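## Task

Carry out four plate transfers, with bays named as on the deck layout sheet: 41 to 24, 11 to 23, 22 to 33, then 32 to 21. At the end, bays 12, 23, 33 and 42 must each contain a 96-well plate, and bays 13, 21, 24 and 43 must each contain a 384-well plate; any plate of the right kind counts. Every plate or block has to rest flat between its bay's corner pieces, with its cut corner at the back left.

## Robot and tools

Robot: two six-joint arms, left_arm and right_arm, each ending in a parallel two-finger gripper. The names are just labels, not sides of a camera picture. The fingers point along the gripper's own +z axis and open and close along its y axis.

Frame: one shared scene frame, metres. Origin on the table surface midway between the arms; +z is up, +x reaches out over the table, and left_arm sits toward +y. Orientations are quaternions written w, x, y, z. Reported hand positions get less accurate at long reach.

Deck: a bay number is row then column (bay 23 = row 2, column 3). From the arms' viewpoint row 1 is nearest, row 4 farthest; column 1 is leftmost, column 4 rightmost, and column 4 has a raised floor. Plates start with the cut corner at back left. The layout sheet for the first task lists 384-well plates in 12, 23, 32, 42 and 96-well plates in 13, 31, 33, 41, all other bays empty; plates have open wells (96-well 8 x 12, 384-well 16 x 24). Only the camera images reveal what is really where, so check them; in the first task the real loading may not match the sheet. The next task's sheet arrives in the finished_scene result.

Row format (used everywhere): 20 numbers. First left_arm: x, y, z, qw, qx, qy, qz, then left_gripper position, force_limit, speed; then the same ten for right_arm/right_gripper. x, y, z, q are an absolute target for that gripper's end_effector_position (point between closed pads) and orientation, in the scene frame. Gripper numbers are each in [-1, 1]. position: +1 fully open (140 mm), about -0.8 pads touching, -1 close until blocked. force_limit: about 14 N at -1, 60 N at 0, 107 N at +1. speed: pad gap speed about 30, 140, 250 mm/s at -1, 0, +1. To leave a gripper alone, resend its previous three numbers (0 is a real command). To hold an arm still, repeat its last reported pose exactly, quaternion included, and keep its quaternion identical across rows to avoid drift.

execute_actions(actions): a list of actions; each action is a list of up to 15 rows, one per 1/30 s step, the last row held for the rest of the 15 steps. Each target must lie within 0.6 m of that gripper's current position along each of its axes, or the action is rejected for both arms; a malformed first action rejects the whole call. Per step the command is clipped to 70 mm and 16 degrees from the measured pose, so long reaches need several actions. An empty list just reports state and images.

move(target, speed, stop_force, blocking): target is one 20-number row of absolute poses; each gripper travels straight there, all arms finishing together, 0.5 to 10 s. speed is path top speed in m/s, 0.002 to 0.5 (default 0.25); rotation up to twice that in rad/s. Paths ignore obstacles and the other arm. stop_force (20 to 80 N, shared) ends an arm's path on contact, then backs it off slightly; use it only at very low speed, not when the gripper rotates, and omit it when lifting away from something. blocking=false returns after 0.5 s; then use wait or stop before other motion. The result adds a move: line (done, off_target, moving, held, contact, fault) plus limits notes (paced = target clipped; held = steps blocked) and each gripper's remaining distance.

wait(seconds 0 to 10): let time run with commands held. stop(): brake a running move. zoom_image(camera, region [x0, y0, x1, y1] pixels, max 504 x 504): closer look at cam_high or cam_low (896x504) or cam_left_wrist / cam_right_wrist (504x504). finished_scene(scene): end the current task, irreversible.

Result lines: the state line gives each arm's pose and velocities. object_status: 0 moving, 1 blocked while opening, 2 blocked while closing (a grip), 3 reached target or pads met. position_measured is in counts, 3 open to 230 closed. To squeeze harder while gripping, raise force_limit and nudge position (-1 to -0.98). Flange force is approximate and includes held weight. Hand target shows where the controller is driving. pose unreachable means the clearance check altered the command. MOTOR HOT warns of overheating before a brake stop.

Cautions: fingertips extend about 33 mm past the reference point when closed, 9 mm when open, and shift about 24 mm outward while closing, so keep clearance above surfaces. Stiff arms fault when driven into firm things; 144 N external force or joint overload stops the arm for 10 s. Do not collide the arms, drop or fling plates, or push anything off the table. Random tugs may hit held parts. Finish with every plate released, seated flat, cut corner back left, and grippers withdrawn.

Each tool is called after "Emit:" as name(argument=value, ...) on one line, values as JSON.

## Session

Emit:
execute_actions(actions=[])

Scene clock: 0.00 s.
left_arm: end_effector_position=(+0.7126, +0.6740, +0.3218) position_measured=3 object_status=3 end_effector_quat_wxyz=(-0.001, +0.997, +0.072, +0.000) end_effector_velocity=(-0.000, +0.000, -0.000) end_effector_angular_velocity=(-0.001, +0.001, +0.001) | right_arm: end_effector_position=(+0.6959, -0.4337, +0.3228) position_measured=3 object_status=3 end_effector_quat_wxyz=(-0.000, +0.999, +0.045, +0.002) end_effector_velocity=(-0.000, +0.000, -0.001) end_effector_angular_velocity=(+0.000, +0.001, -0.000)
Joint positions: left_arm=[-0.053  0.164  1.605  0.001  1.372  1.518] | right_arm=[-0.051  0.162  1.605  0.     1.372  1.519]
Joint velocities: left_arm=[ 0.     0.     0.    -0.001  0.    -0.   ] | right_arm=[-0.     0.     0.001  0.    -0.    -0.   ]
Flange force (N, the push that the arm receives, along the gripper's own x y z axes): no reading
Hand target (left_arm): +0.713, +0.674, +0.322; -0.001, +0.997, +0.072, +0.000
Hand target (right_arm): +0.696, -0.434, +0.323; -0.000, +0.999, +0.045, +0.002

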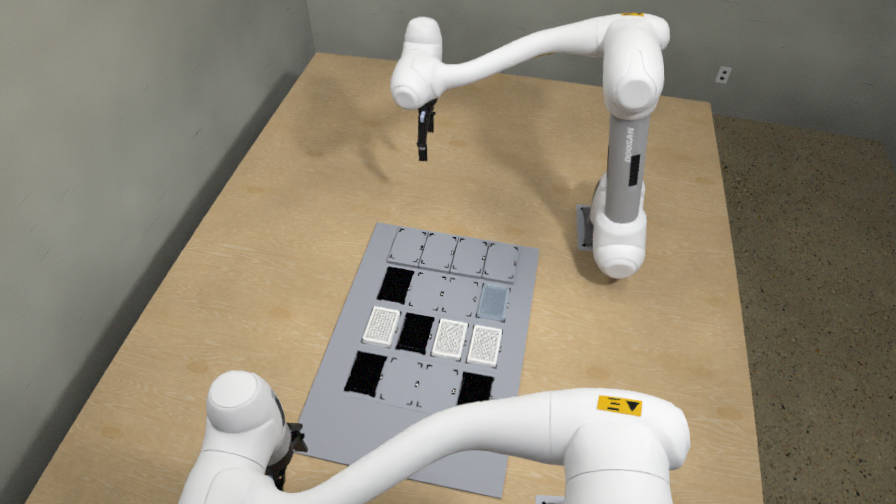

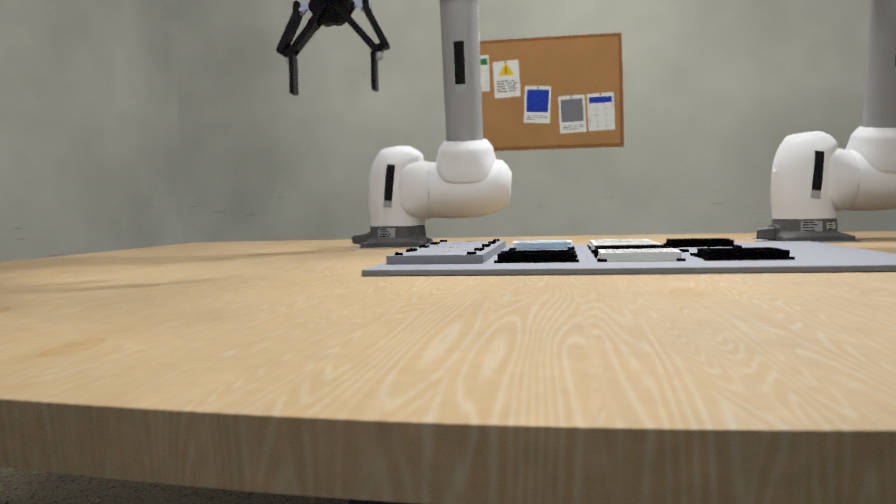

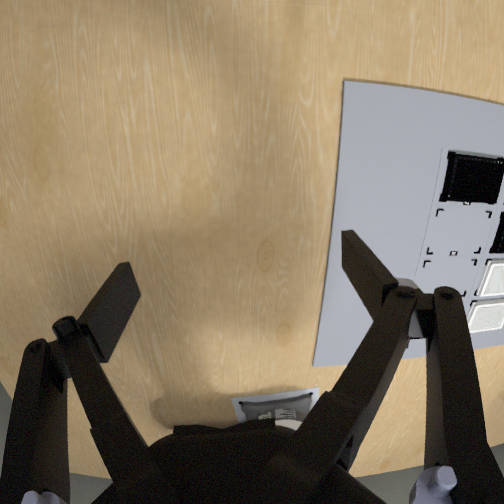

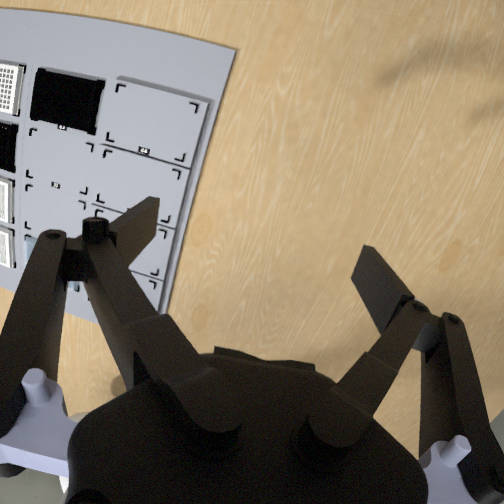

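Emit:
move(target=[0.724,0.36,0.07,0,1,0,0,1,0,0,0.510,0.0835,0.045,0,1,0,0,1,0,0], speed=0.35)

Emit:
zoom_image(camera="cam_right_wrist", region=[120,120,420,360])

Scene clock: 3.00 s.
left_arm: end_effector_position=(+0.7241, +0.3599, +0.0701) position_measured=3 object_status=3 end_effector_quat_wxyz=(+0.000, +1.000, -0.000, +0.000) end_effector_velocity=(+0.000, -0.000, +0.000) end_effector_angular_velocity=(+0.000, -0.002, -0.001) | right_arm: end_effector_position=(+0.5091, +0.0838, +0.0451) position_measured=3 object_status=3 end_effector_quat_wxyz=(-0.001, +1.000, +0.000, -0.000) end_effector_velocity=(-0.001, +0.000, +0.000) end_effector_angular_velocity=(+0.000, +0.001, -0.000)
Joint positions: left_arm=[-0.518  0.388  1.801 -0.     0.952  1.197] | right_arm=[0.759 0.475 1.718 0.003 0.947 2.419]
Joint velocities: left_arm=[-0.    -0.    -0.     0.001 -0.001  0.   ] | right_arm=[ 0.001 -0.     0.     0.001  0.     0.001]
Flange force (N, the push that the arm receives, along the gripper's own x y z axes): left_arm=[5.4 0.6 2.6] | right_arm=[-6.0 14.0 -6.1]
Hand target (left_arm): +0.724, +0.360, +0.070; +0.000, +1.000, -0.000, +0.000
Hand target (right_arm): +0.509, +0.084, +0.045; -0.001, +1.000, -0.000, -0.001
Off the commanded pose (left_arm): 0.000 m, 0 deg.
Off the commanded pose (right_arm): 0.001 m, 0 deg.
move: done

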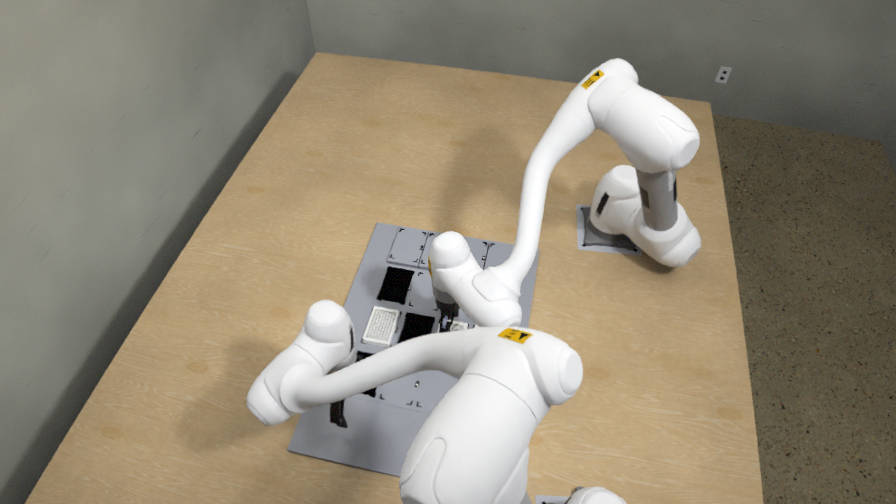

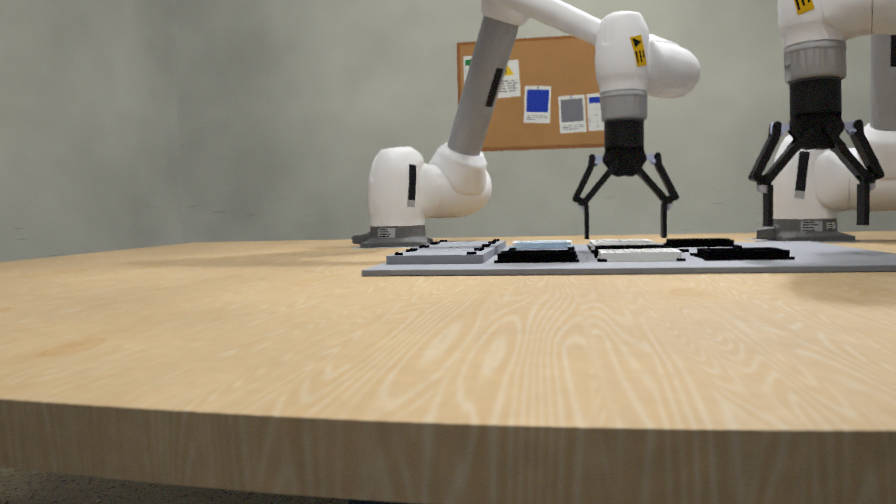

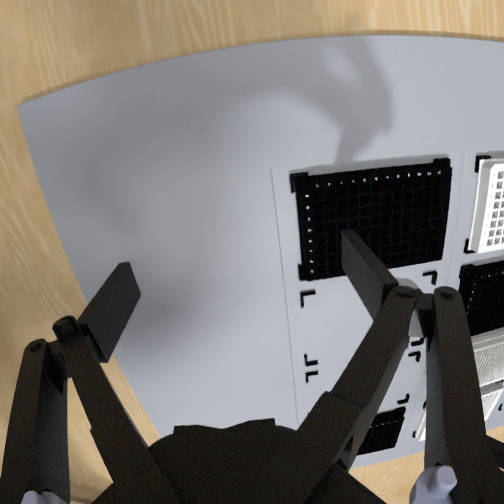

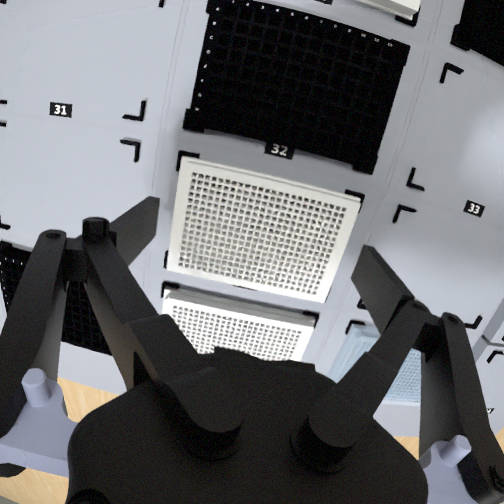

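Region (120, 120, 420, 360) of cam_right_wrist's 504x504 image, scaled by 1.680, with more detail than that image has; it fills the top 403 rows of this view, and the rest is white.

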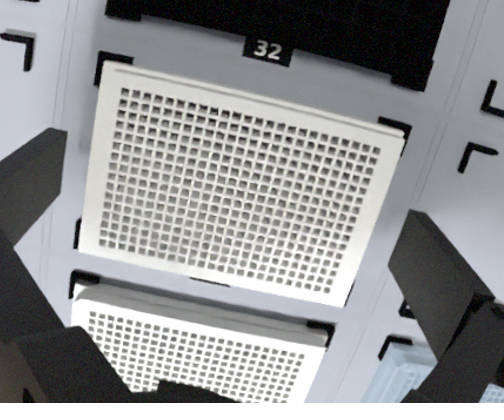

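Emit:
zoom_image(camera="cam_left_wrist", region=[280,140,504,300])

Emit:
zoom_image(camera="cam_right_wrist", region=[180,0,504,180])

Emit:
zoom_image(camera="cam_right_wrist", region=[150,270,450,420])

Emit:
zoom_image(camera="cam_right_wrist", region=[0,230,130,360])

Region (280, 140, 504, 300) of cam_left_wrist's 504x504 image, scaled by 2.250, with more detail than that image has; it fills the top 360 rows of this view, and the rest is white.

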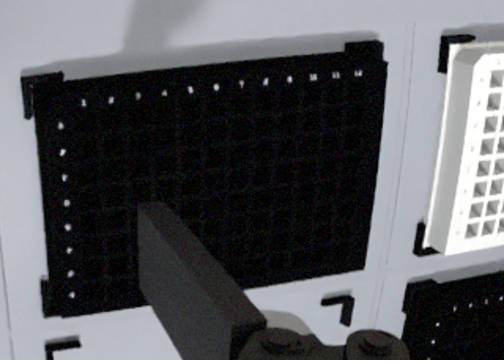

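Region (180, 0, 504, 180) of cam_right_wrist's 504x504 image, scaled by 1.556, with more detail than that image has.

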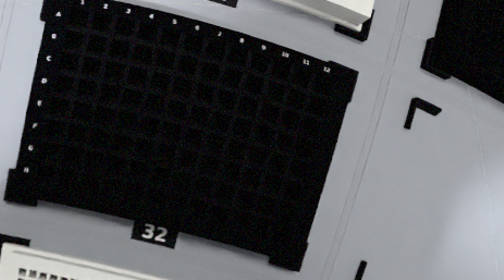

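Region (150, 270, 450, 420) of cam_right_wrist's 504x504 image, scaled by 1.680, with more detail than that image has.

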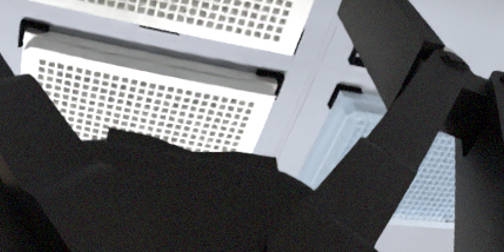

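Region (0, 230, 130, 360) of cam_right_wrist's 504x504 image, scaled by 3.877, with more detail than that image has.

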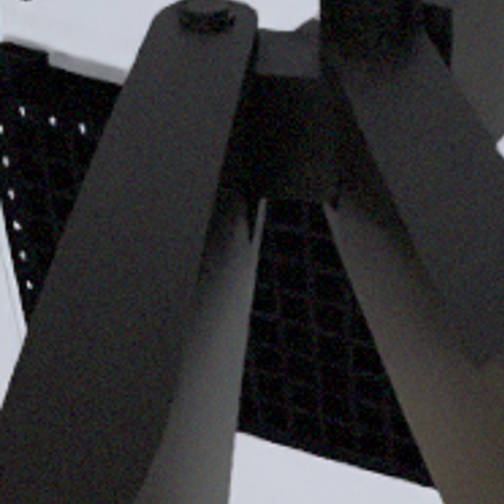

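Emit:
move(target=[0.724,0.2465,0.041,0,1,0,0,1,0,0,0.510,0.0825,0.040,0,1,0,0,1,0,0], speed=0.15)

Emit:
zoom_image(camera="cam_right_wrist", region=[120,120,420,360])

Emit:
zoom_image(camera="cam_left_wrist", region=[90,130,390,370])

Scene clock: 5.83 s.
left_arm: end_effector_position=(+0.7240, +0.2464, +0.0410) position_measured=3 object_status=3 end_effector_quat_wxyz=(+0.000, +1.000, -0.000, +0.000) end_effector_velocity=(+0.000, +0.001, -0.000) end_effector_angular_velocity=(+0.000, +0.001, -0.000) | right_arm: end_effector_position=(+0.5100, +0.0825, +0.0400) position_measured=3 object_status=3 end_effector_quat_wxyz=(-0.000, +1.000, +0.000, +0.000) end_effector_velocity=(+0.000, -0.000, +0.001) end_effector_angular_velocity=(+0.001, -0.001, -0.000)
Joint positions: left_arm=[-0.662  0.475  1.729 -0.     0.938  1.053] | right_arm=[ 0.758  0.48   1.722 -0.     0.94   2.419]
Joint velocities: left_arm=[ 0.001  0.    -0.    -0.     0.001  0.001] | right_arm=[-0.001 -0.002 -0.     0.     0.    -0.   ]
Flange force (N, the push that the arm receives, along the gripper's own x y z axes): left_arm=[0.8 -3.0 -0.6] | right_arm=[-1.8 12.5 -5.5]
Hand target (left_arm): +0.724, +0.246, +0.041; +0.000, +1.000, -0.000, +0.000
Hand target (right_arm): +0.510, +0.083, +0.040; -0.000, +1.000, +0.000, +0.000
Off the commanded pose (left_arm): 0.000 m, 0 deg.
Off the commanded pose (right_arm): 0.000 m, 0 deg.
move: done

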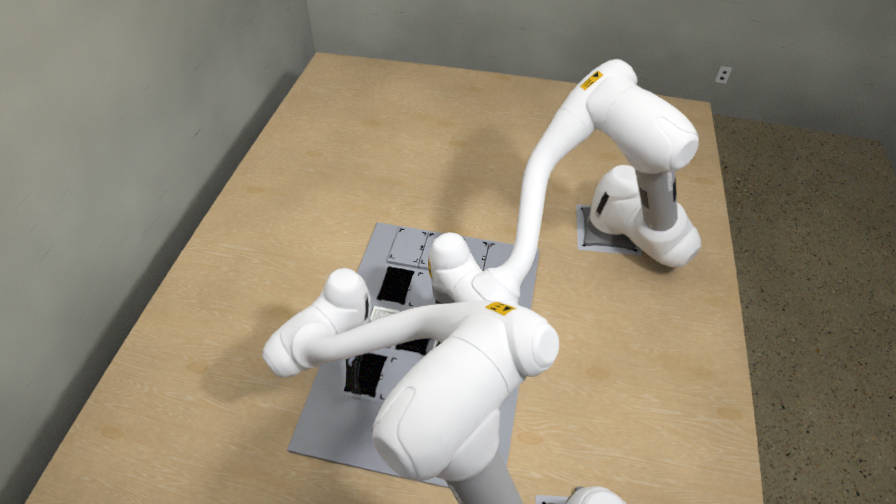

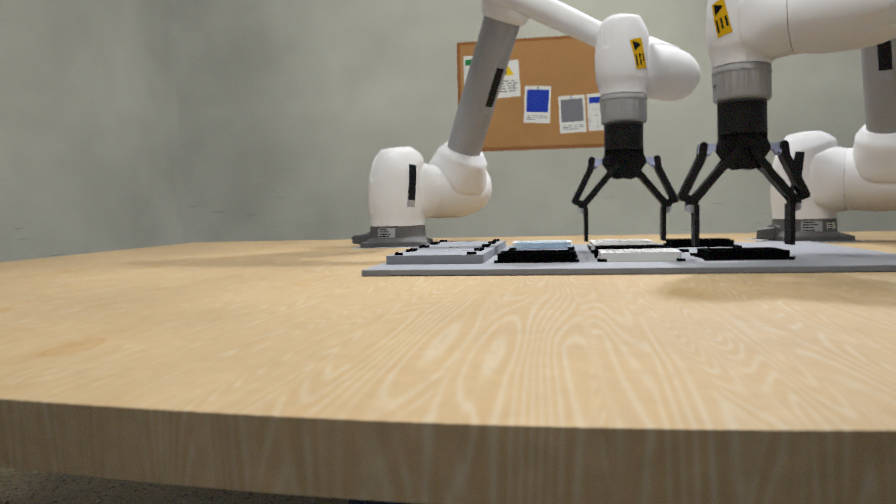

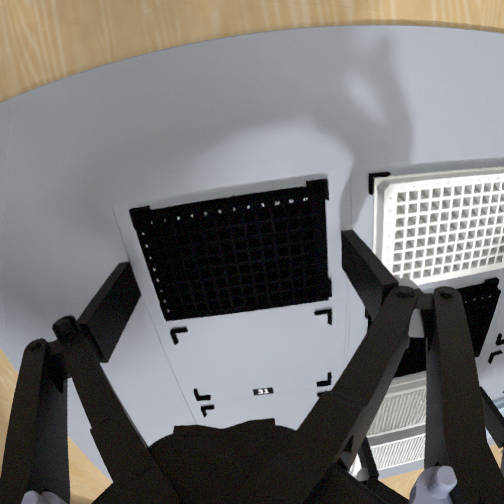

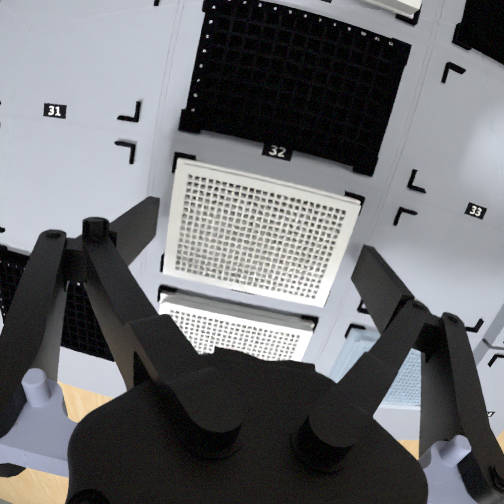

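Region (120, 120, 420, 360) of cam_right_wrist's 504x504 image, scaled by 1.680, with more detail than that image has; it fills the top 403 rows of this view, and the rest is white.

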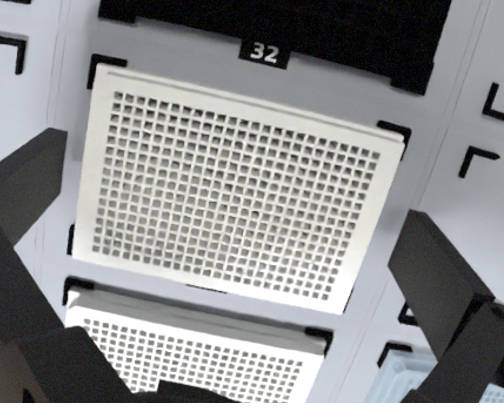

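Region (90, 130, 390, 370) of cam_left_wrist's 504x504 image, scaled by 1.680, with more detail than that image has; it fills the top 403 rows of this view, and the rest is white.

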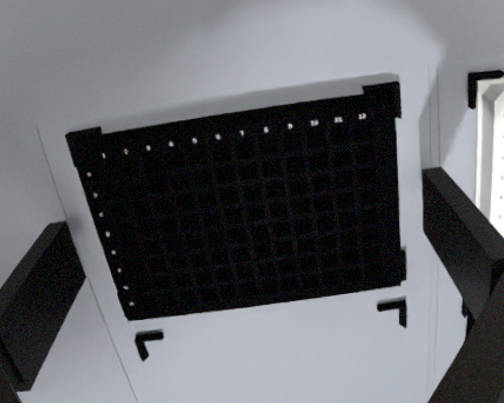

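Emit:
move(target=[0.725,0.248,0.032,0,1,0,0,1,0,0,0.510,0.082,0.032,0,1,0,0,1,0,0], speed=0.04)

Emit:
zoom_image(camera="cam_right_wrist", region=[120,120,420,360])

Emit:
zoom_image(camera="cam_left_wrist", region=[90,130,390,370])

Scene clock: 6.93 s.
left_arm: end_effector_position=(+0.7250, +0.2480, +0.0320) position_measured=3 object_status=3 end_effector_quat_wxyz=(-0.000, +1.000, -0.000, -0.000) end_effector_velocity=(+0.001, +0.000, +0.000) end_effector_angular_velocity=(-0.001, -0.002, -0.001) | right_arm: end_effector_position=(+0.5100, +0.0820, +0.0320) position_measured=3 object_status=3 end_effector_quat_wxyz=(+0.000, +1.000, -0.000, -0.000) end_effector_velocity=(+0.001, -0.000, -0.000) end_effector_angular_velocity=(+0.000, -0.000, +0.000)
Joint positions: left_arm=[-0.66   0.484  1.734 -0.     0.924  1.055] | right_arm=[ 0.757  0.488  1.728 -0.     0.927  2.419]
Joint velocities: left_arm=[ 0.    -0.001  0.     0.    -0.001  0.001] | right_arm=[-0.001  0.    -0.    -0.    -0.    -0.001]
Flange force (N, the push that the arm receives, along the gripper's own x y z axes): left_arm=[-1.5 0.9 -1.0] | right_arm=[-4.2 11.5 -6.6]
Hand target (left_arm): +0.725, +0.248, +0.032; +0.000, +1.000, -0.000, -0.000
Hand target (right_arm): +0.510, +0.082, +0.032; +0.000, +1.000, -0.000, +0.000
Off the commanded pose (left_arm): 0.000 m, 0 deg.
Off the commanded pose (right_arm): 0.000 m, 0 deg.
move: done

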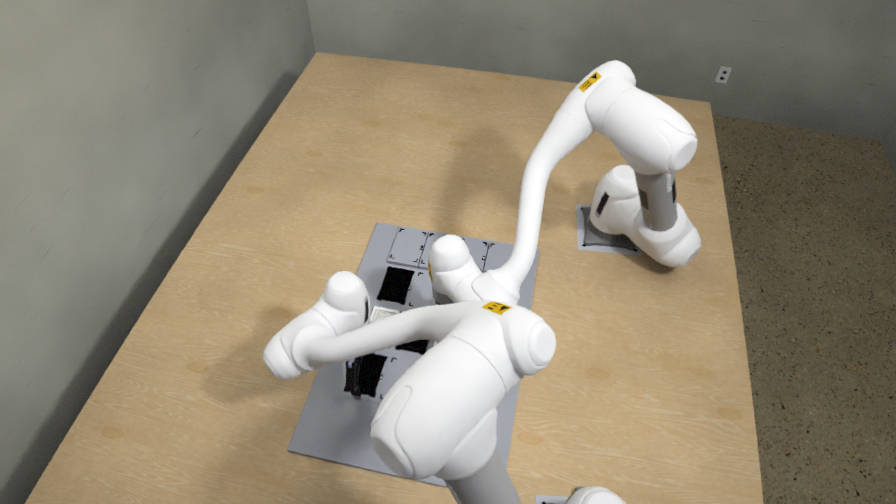

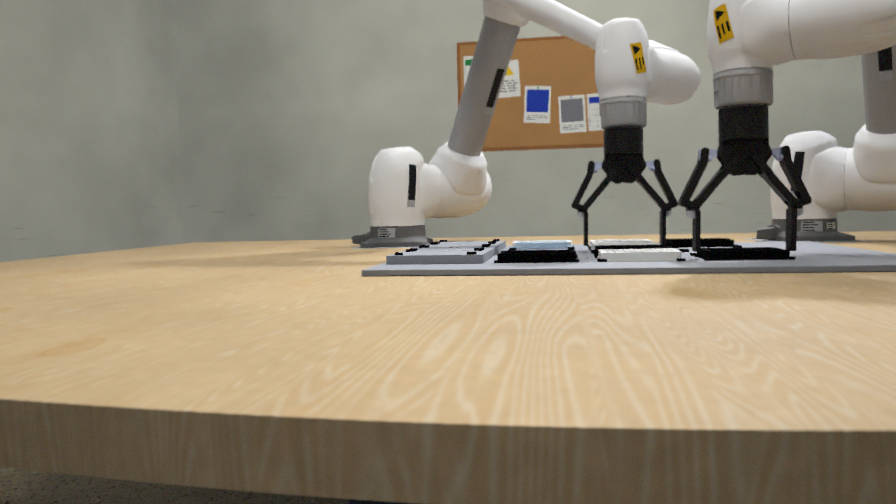

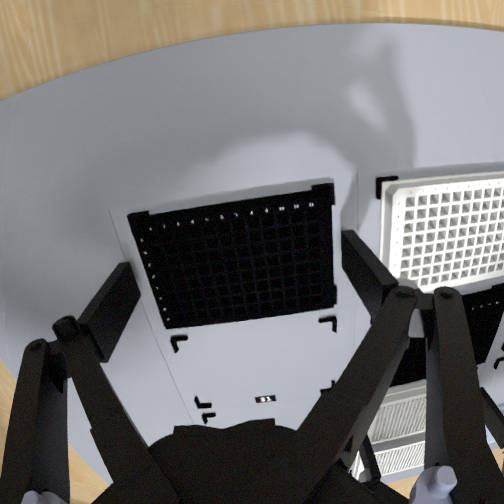

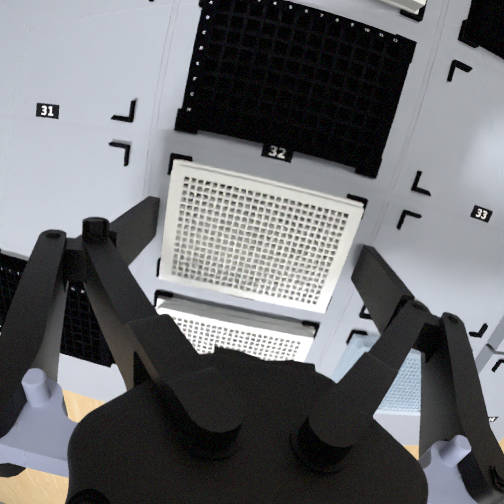

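Region (120, 120, 420, 360) of cam_right_wrist's 504x504 image, scaled by 1.680, with more detail than that image has; it fills the top 403 rows of this view, and the rest is white.

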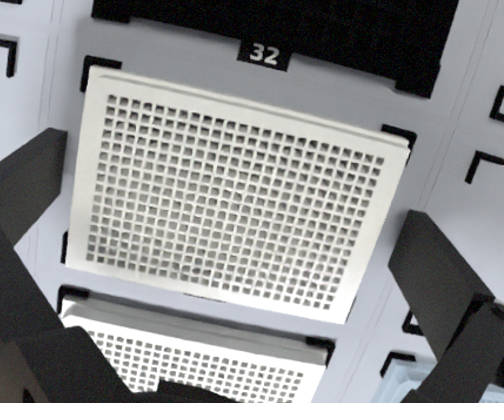

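Region (90, 130, 390, 370) of cam_left_wrist's 504x504 image, scaled by 1.680, with more detail than that image has; it fills the top 403 rows of this view, and the rest is white.

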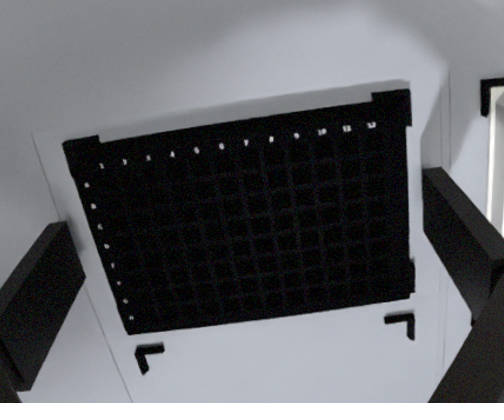

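Emit:
move(target=[0.725,0.248,0.032,0,1,0,0,-1,-0.3,-0.5,0.510,0.083,0.032,0,1,0,0,-1,-0.3,-0.5], speed=0.04)

Emit:
move(target=[0.725,0.248,0.040,0,1,0,0,-1,-0.3,-0.5,0.510,0.083,0.041,0,1,0,0,-1,-0.3,-0.5], speed=0.04)

Emit:
zoom_image(camera="cam_right_wrist", region=[120,120,420,360])

Emit:
zoom_image(camera="cam_left_wrist", region=[90,130,390,370])

Scene clock: 8.13 s.
left_arm: end_effector_position=(+0.7251, +0.2480, +0.0321) position_measured=38 object_status=2 end_effector_quat_wxyz=(+0.000, +1.000, +0.000, +0.000) end_effector_velocity=(-0.000, -0.000, -0.001) end_effector_angular_velocity=(+0.001, +0.000, -0.003) | right_arm: end_effector_position=(+0.5101, +0.0830, +0.0321) position_measured=37 object_status=2 end_effector_quat_wxyz=(-0.000, +1.000, -0.000, +0.000) end_effector_velocity=(-0.001, +0.000, -0.000) end_effector_angular_velocity=(+0.000, +0.001, +0.000)
Joint positions: left_arm=[-0.66   0.484  1.734 -0.     0.924  1.055] | right_arm=[ 0.758  0.488  1.726 -0.     0.927  2.42 ]
Joint velocities: left_arm=[-0.001  0.001  0.     0.    -0.     0.002] | right_arm=[ 0.001 -0.     0.     0.001  0.    -0.   ]
Flange force (N, the push that the arm receives, along the gripper's own x y z axes): left_arm=[-2.3 30.2 -33.0] | right_arm=[-8.2 5.0 -78.4]
Hand target (left_arm): +0.725, +0.248, +0.032; +0.000, +1.000, -0.000, -0.000
Hand target (right_arm): +0.510, +0.083, +0.032; -0.000, +1.000, +0.000, -0.000
Off the commanded pose (left_arm): 0.000 m, 0 deg.
Off the commanded pose (right_arm): 0.000 m, 0 deg.
move: done

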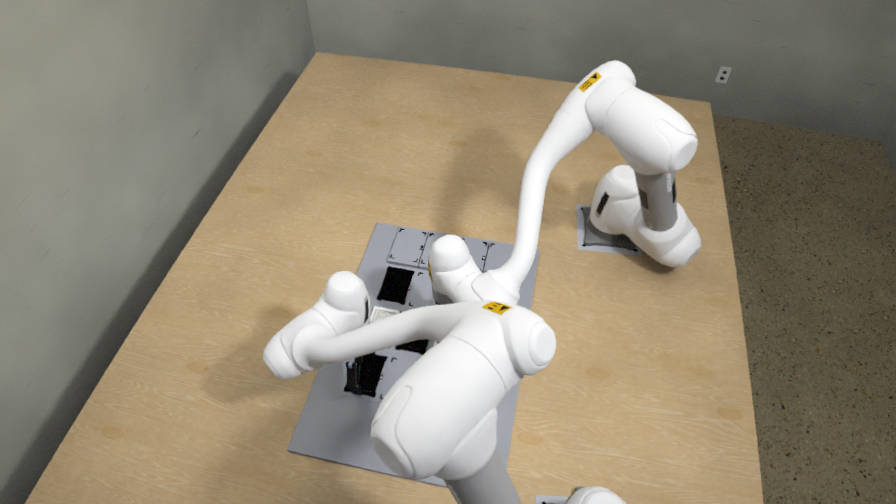

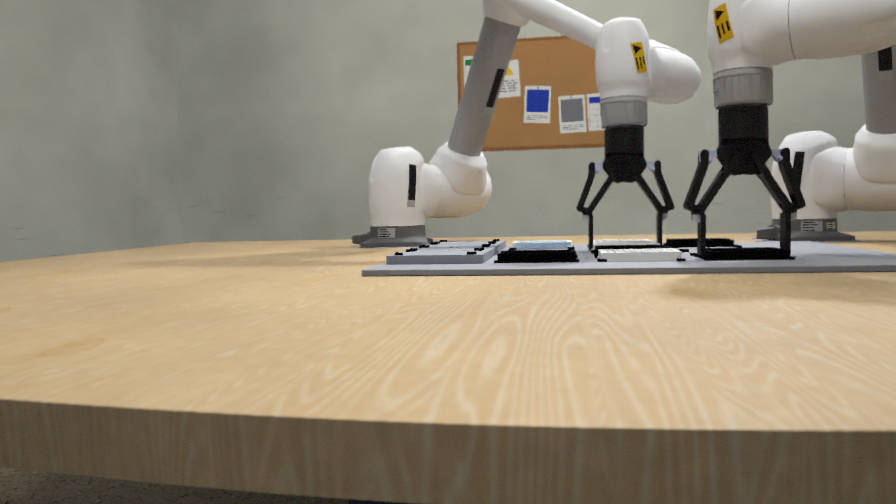

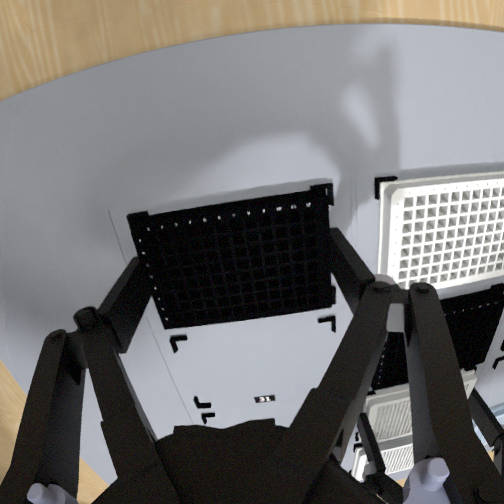

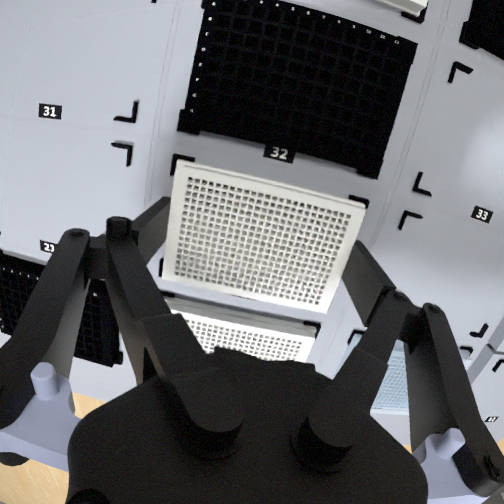

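Scene clock: 8.83 s.
left_arm: end_effector_position=(+0.7250, +0.2480, +0.0400) position_measured=39 object_status=2 end_effector_quat_wxyz=(-0.000, +1.000, -0.000, +0.000) end_effector_velocity=(+0.000, +0.001, +0.000) end_effector_angular_velocity=(-0.001, -0.000, +0.002) | right_arm: end_effector_position=(+0.5100, +0.0830, +0.0410) position_measured=38 object_status=2 end_effector_quat_wxyz=(+0.000, +1.000, -0.000, -0.000) end_effector_velocity=(-0.000, +0.000, -0.001) end_effector_angular_velocity=(-0.001, +0.000, +0.001)
Joint positions: left_arm=[-0.66   0.476  1.729  0.     0.937  1.055] | right_arm=[ 0.758  0.48   1.72  -0.     0.942  2.42 ]
Joint velocities: left_arm=[ 0.001 -0.    -0.    -0.001 -0.    -0.001] | right_arm=[ 0.001  0.001 -0.    -0.001  0.     0.   ]
Flange force (N, the push that the arm receives, along the gripper's own x y z axes): left_arm=[0.9 0.6 -1.0] | right_arm=[-4.8 9.7 -6.0]
Hand target (left_arm): +0.725, +0.248, +0.040; -0.000, +1.000, +0.000, +0.000
Hand target (right_arm): +0.510, +0.083, +0.041; -0.000, +1.000, +0.000, -0.000
Off the commanded pose (left_arm): 0.000 m, 0 deg.
Off the commanded pose (right_arm): 0.000 m, 0 deg.
move: done

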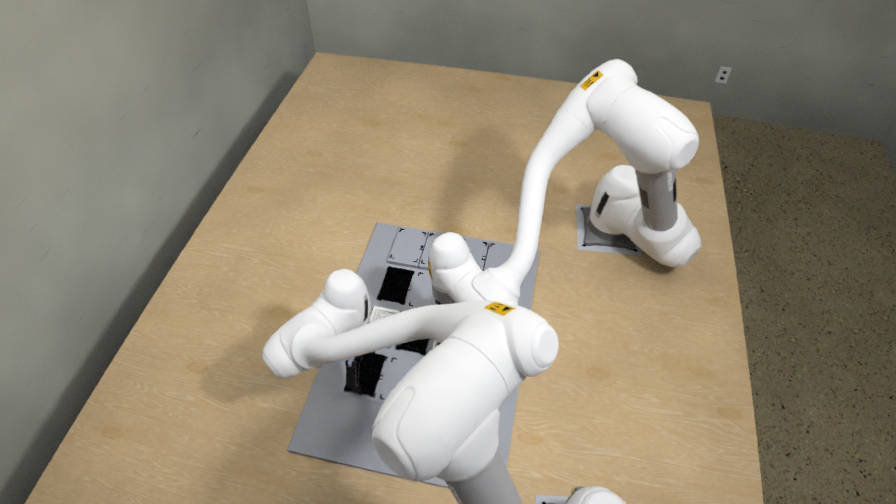

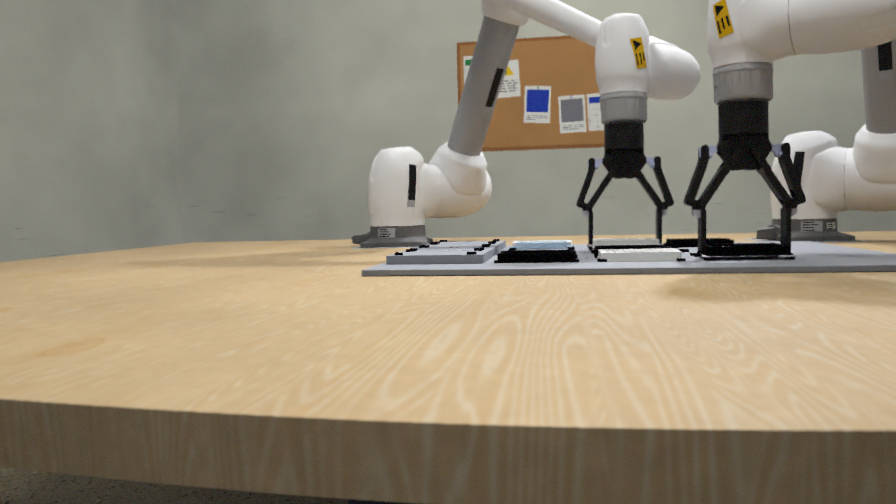

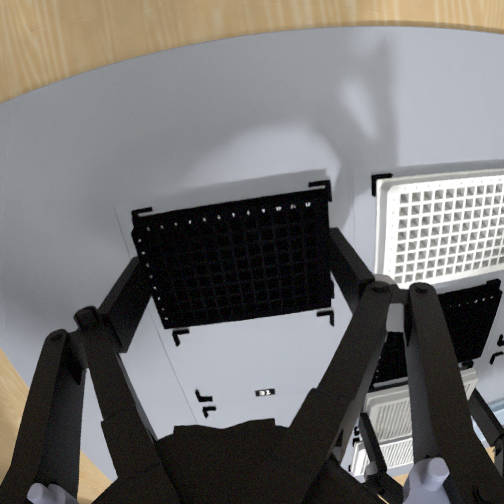

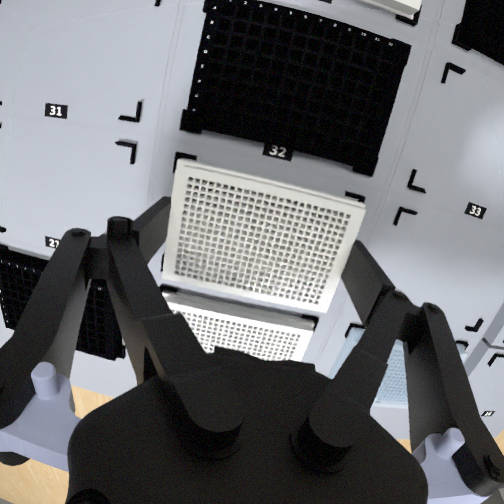

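Region (120, 120, 420, 360) of cam_right_wrist's 504x504 image, scaled by 1.680, with more detail than that image has; it fills the top 403 rows of this view, and the rest is white.

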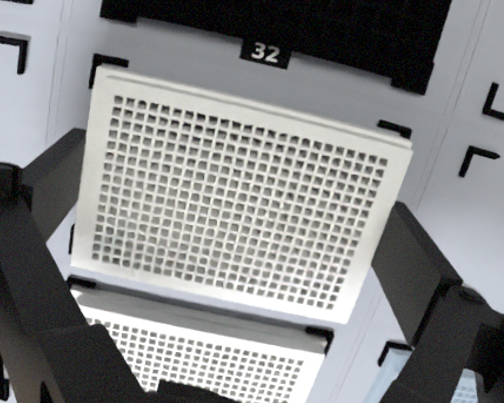

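Region (90, 130, 390, 370) of cam_left_wrist's 504x504 image, scaled by 1.680, with more detail than that image has; it fills the top 403 rows of this view, and the rest is white.

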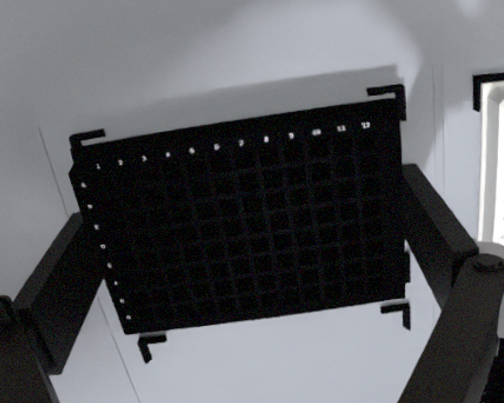

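Emit:
move(target=[0.725,0.248,0.060,0,1,0,0,-1,-0.3,-0.5,0.510,-0.08,0.060,0,1,0,0,-1,-0.3,-0.5], speed=0.3)

Emit:
move(target=[0.66,0.03,0.060,0,1,0,0,-1,-0.3,-0.5,0.510,-0.245,0.056,0,1,0,0,-1,-0.3,-0.5], speed=0.3)

Emit:
zoom_image(camera="cam_right_wrist", region=[120,120,420,360])

Scene clock: 10.47 s.
left_arm: end_effector_position=(+0.7250, +0.2480, +0.0600) position_measured=39 object_status=2 end_effector_quat_wxyz=(-0.000, +1.000, +0.000, -0.000) end_effector_velocity=(-0.000, +0.000, -0.000) end_effector_angular_velocity=(+0.001, +0.001, -0.001) | right_arm: end_effector_position=(+0.5104, -0.0801, +0.0599) position_measured=38 object_status=2 end_effector_quat_wxyz=(+0.000, +1.000, -0.000, +0.000) end_effector_velocity=(-0.001, -0.001, +0.000) end_effector_angular_velocity=(-0.001, +0.000, +0.002)
Joint positions: left_arm=[-0.66   0.457  1.715  0.     0.969  1.055] | right_arm=[ 0.584  0.303  1.949 -0.001  0.89   2.246]
Joint velocities: left_arm=[-0.     0.    -0.     0.     0.001  0.001] | right_arm=[ 0.001 -0.001  0.001 -0.001  0.001 -0.001]
Flange force (N, the push that the arm receives, along the gripper's own x y z axes): left_arm=[2.3 0.3 2.0] | right_arm=[-6.8 11.9 -7.6]
Hand target (left_arm): +0.725, +0.248, +0.060; -0.000, +1.000, +0.000, +0.000
Hand target (right_arm): +0.510, -0.080, +0.060; +0.000, +1.000, -0.000, +0.000
Off the commanded pose (left_arm): 0.000 m, 0 deg.
Off the commanded pose (right_arm): 0.000 m, 0 deg.
move: done

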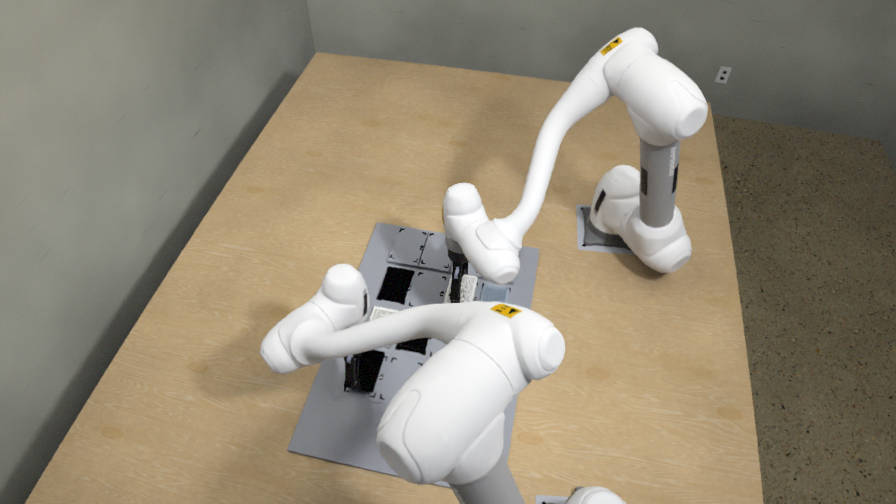

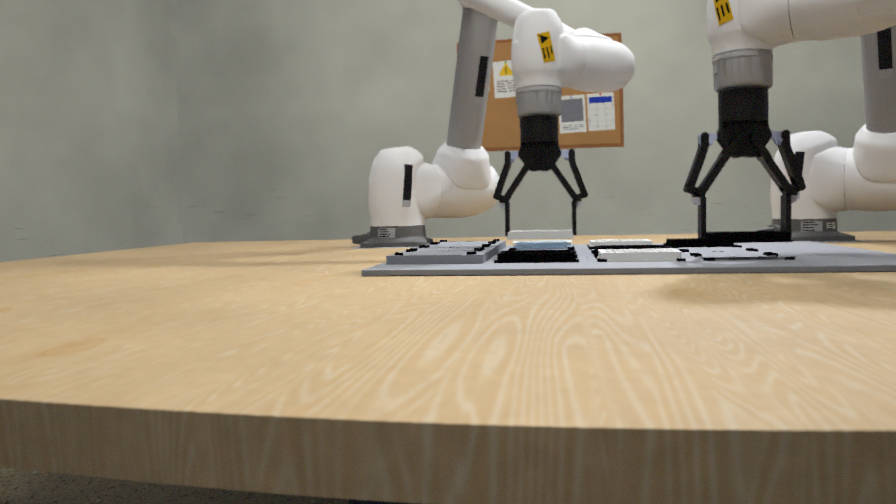

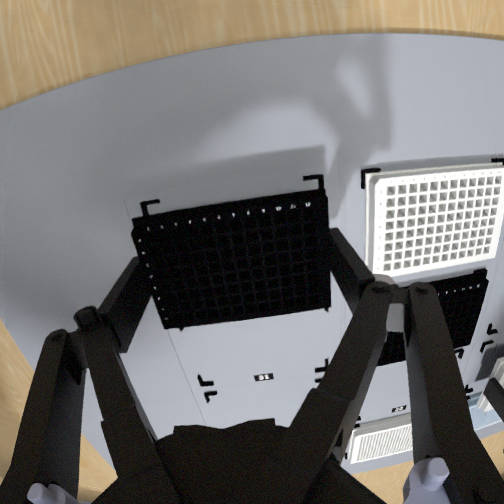

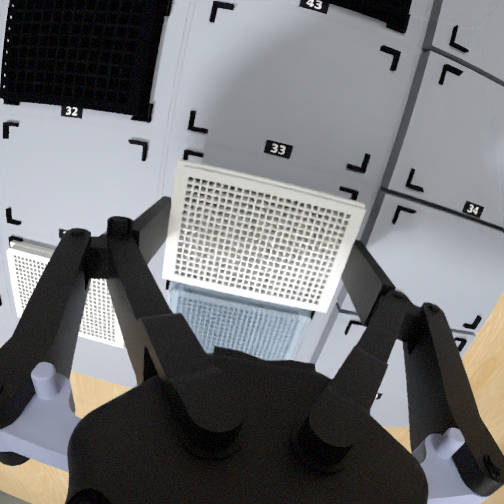

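Scene clock: 11.60 s.
left_arm: end_effector_position=(+0.6600, +0.0299, +0.0600) position_measured=39 object_status=2 end_effector_quat_wxyz=(+0.000, +1.000, -0.000, +0.000) end_effector_velocity=(+0.000, +0.001, -0.000) end_effector_angular_velocity=(+0.001, +0.000, +0.001) | right_arm: end_effector_position=(+0.5104, -0.2452, +0.0559) position_measured=38 object_status=2 end_effector_quat_wxyz=(+0.000, +1.000, -0.000, +0.000) end_effector_velocity=(-0.001, -0.000, +0.000) end_effector_angular_velocity=(+0.000, -0.000, +0.001)
Joint positions: left_arm=[-0.937  0.555  1.554 -0.     1.032  0.778] | right_arm=[ 0.337  0.176  2.129 -0.001  0.837  2.   ]
Joint velocities: left_arm=[ 0.     0.    -0.     0.001  0.001 -0.001] | right_arm=[ 0.    -0.001  0.001  0.    -0.    -0.   ]
Flange force (N, the push that the arm receives, along the gripper's own x y z axes): left_arm=[0.5 -1.3 -2.0] | right_arm=[-7.1 8.9 -6.0]
Hand target (left_arm): +0.660, +0.030, +0.060; +0.000, +1.000, +0.000, +0.000
Hand target (right_arm): +0.510, -0.245, +0.056; +0.000, +1.000, -0.000, +0.000
Off the commanded pose (left_arm): 0.000 m, 0 deg.
Off the commanded pose (right_arm): 0.000 m, 0 deg.
move: done

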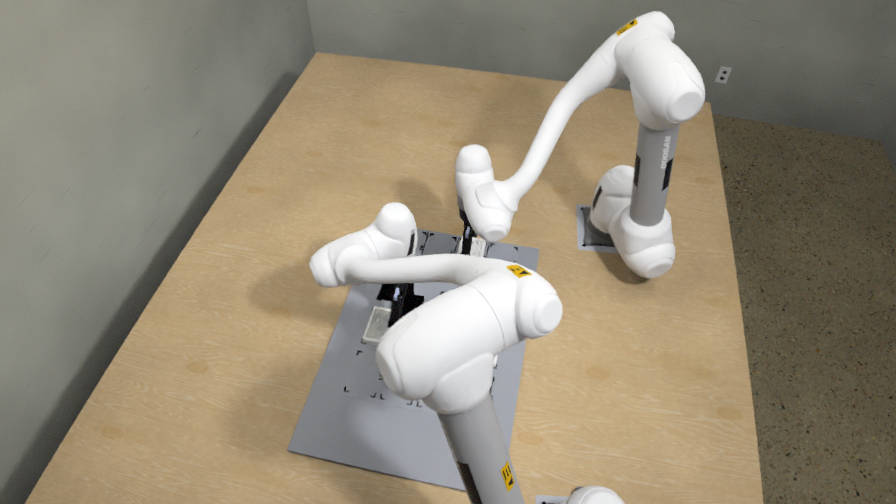

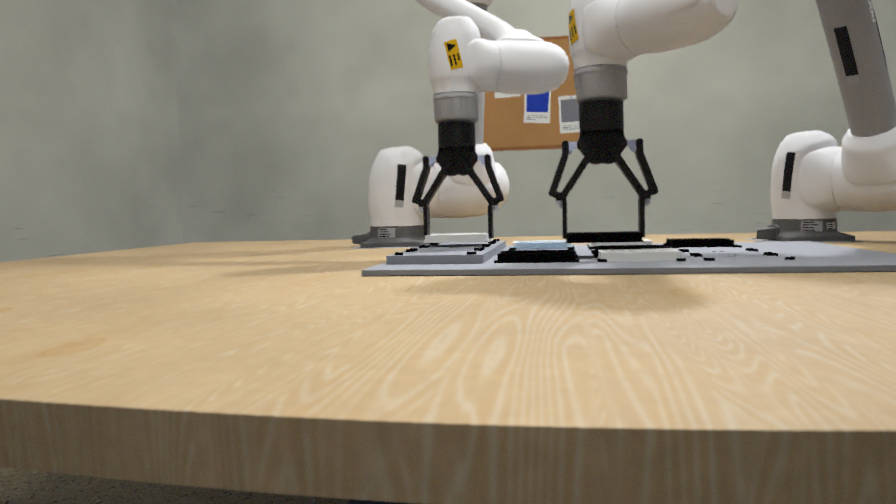

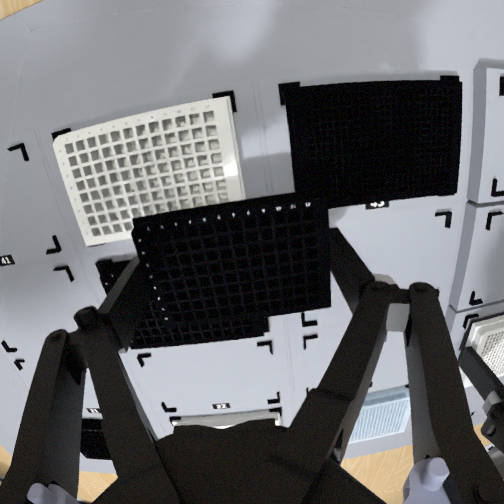

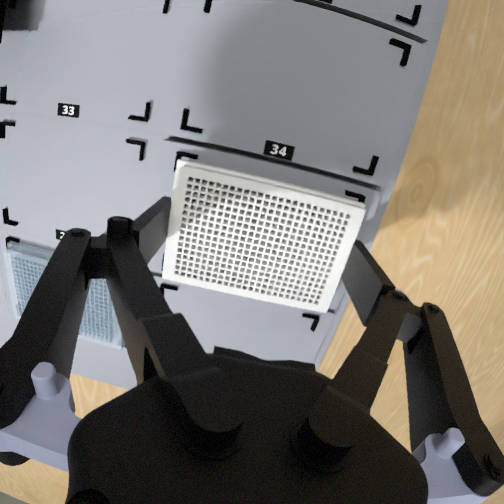

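Region (120, 120, 420, 360) of cam_right_wrist's 504x504 image, scaled by 1.680, with more detail than that image has; it fills the top 403 rows of this view, and the rest is white.

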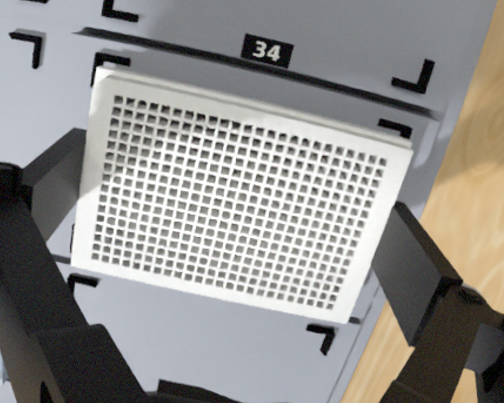

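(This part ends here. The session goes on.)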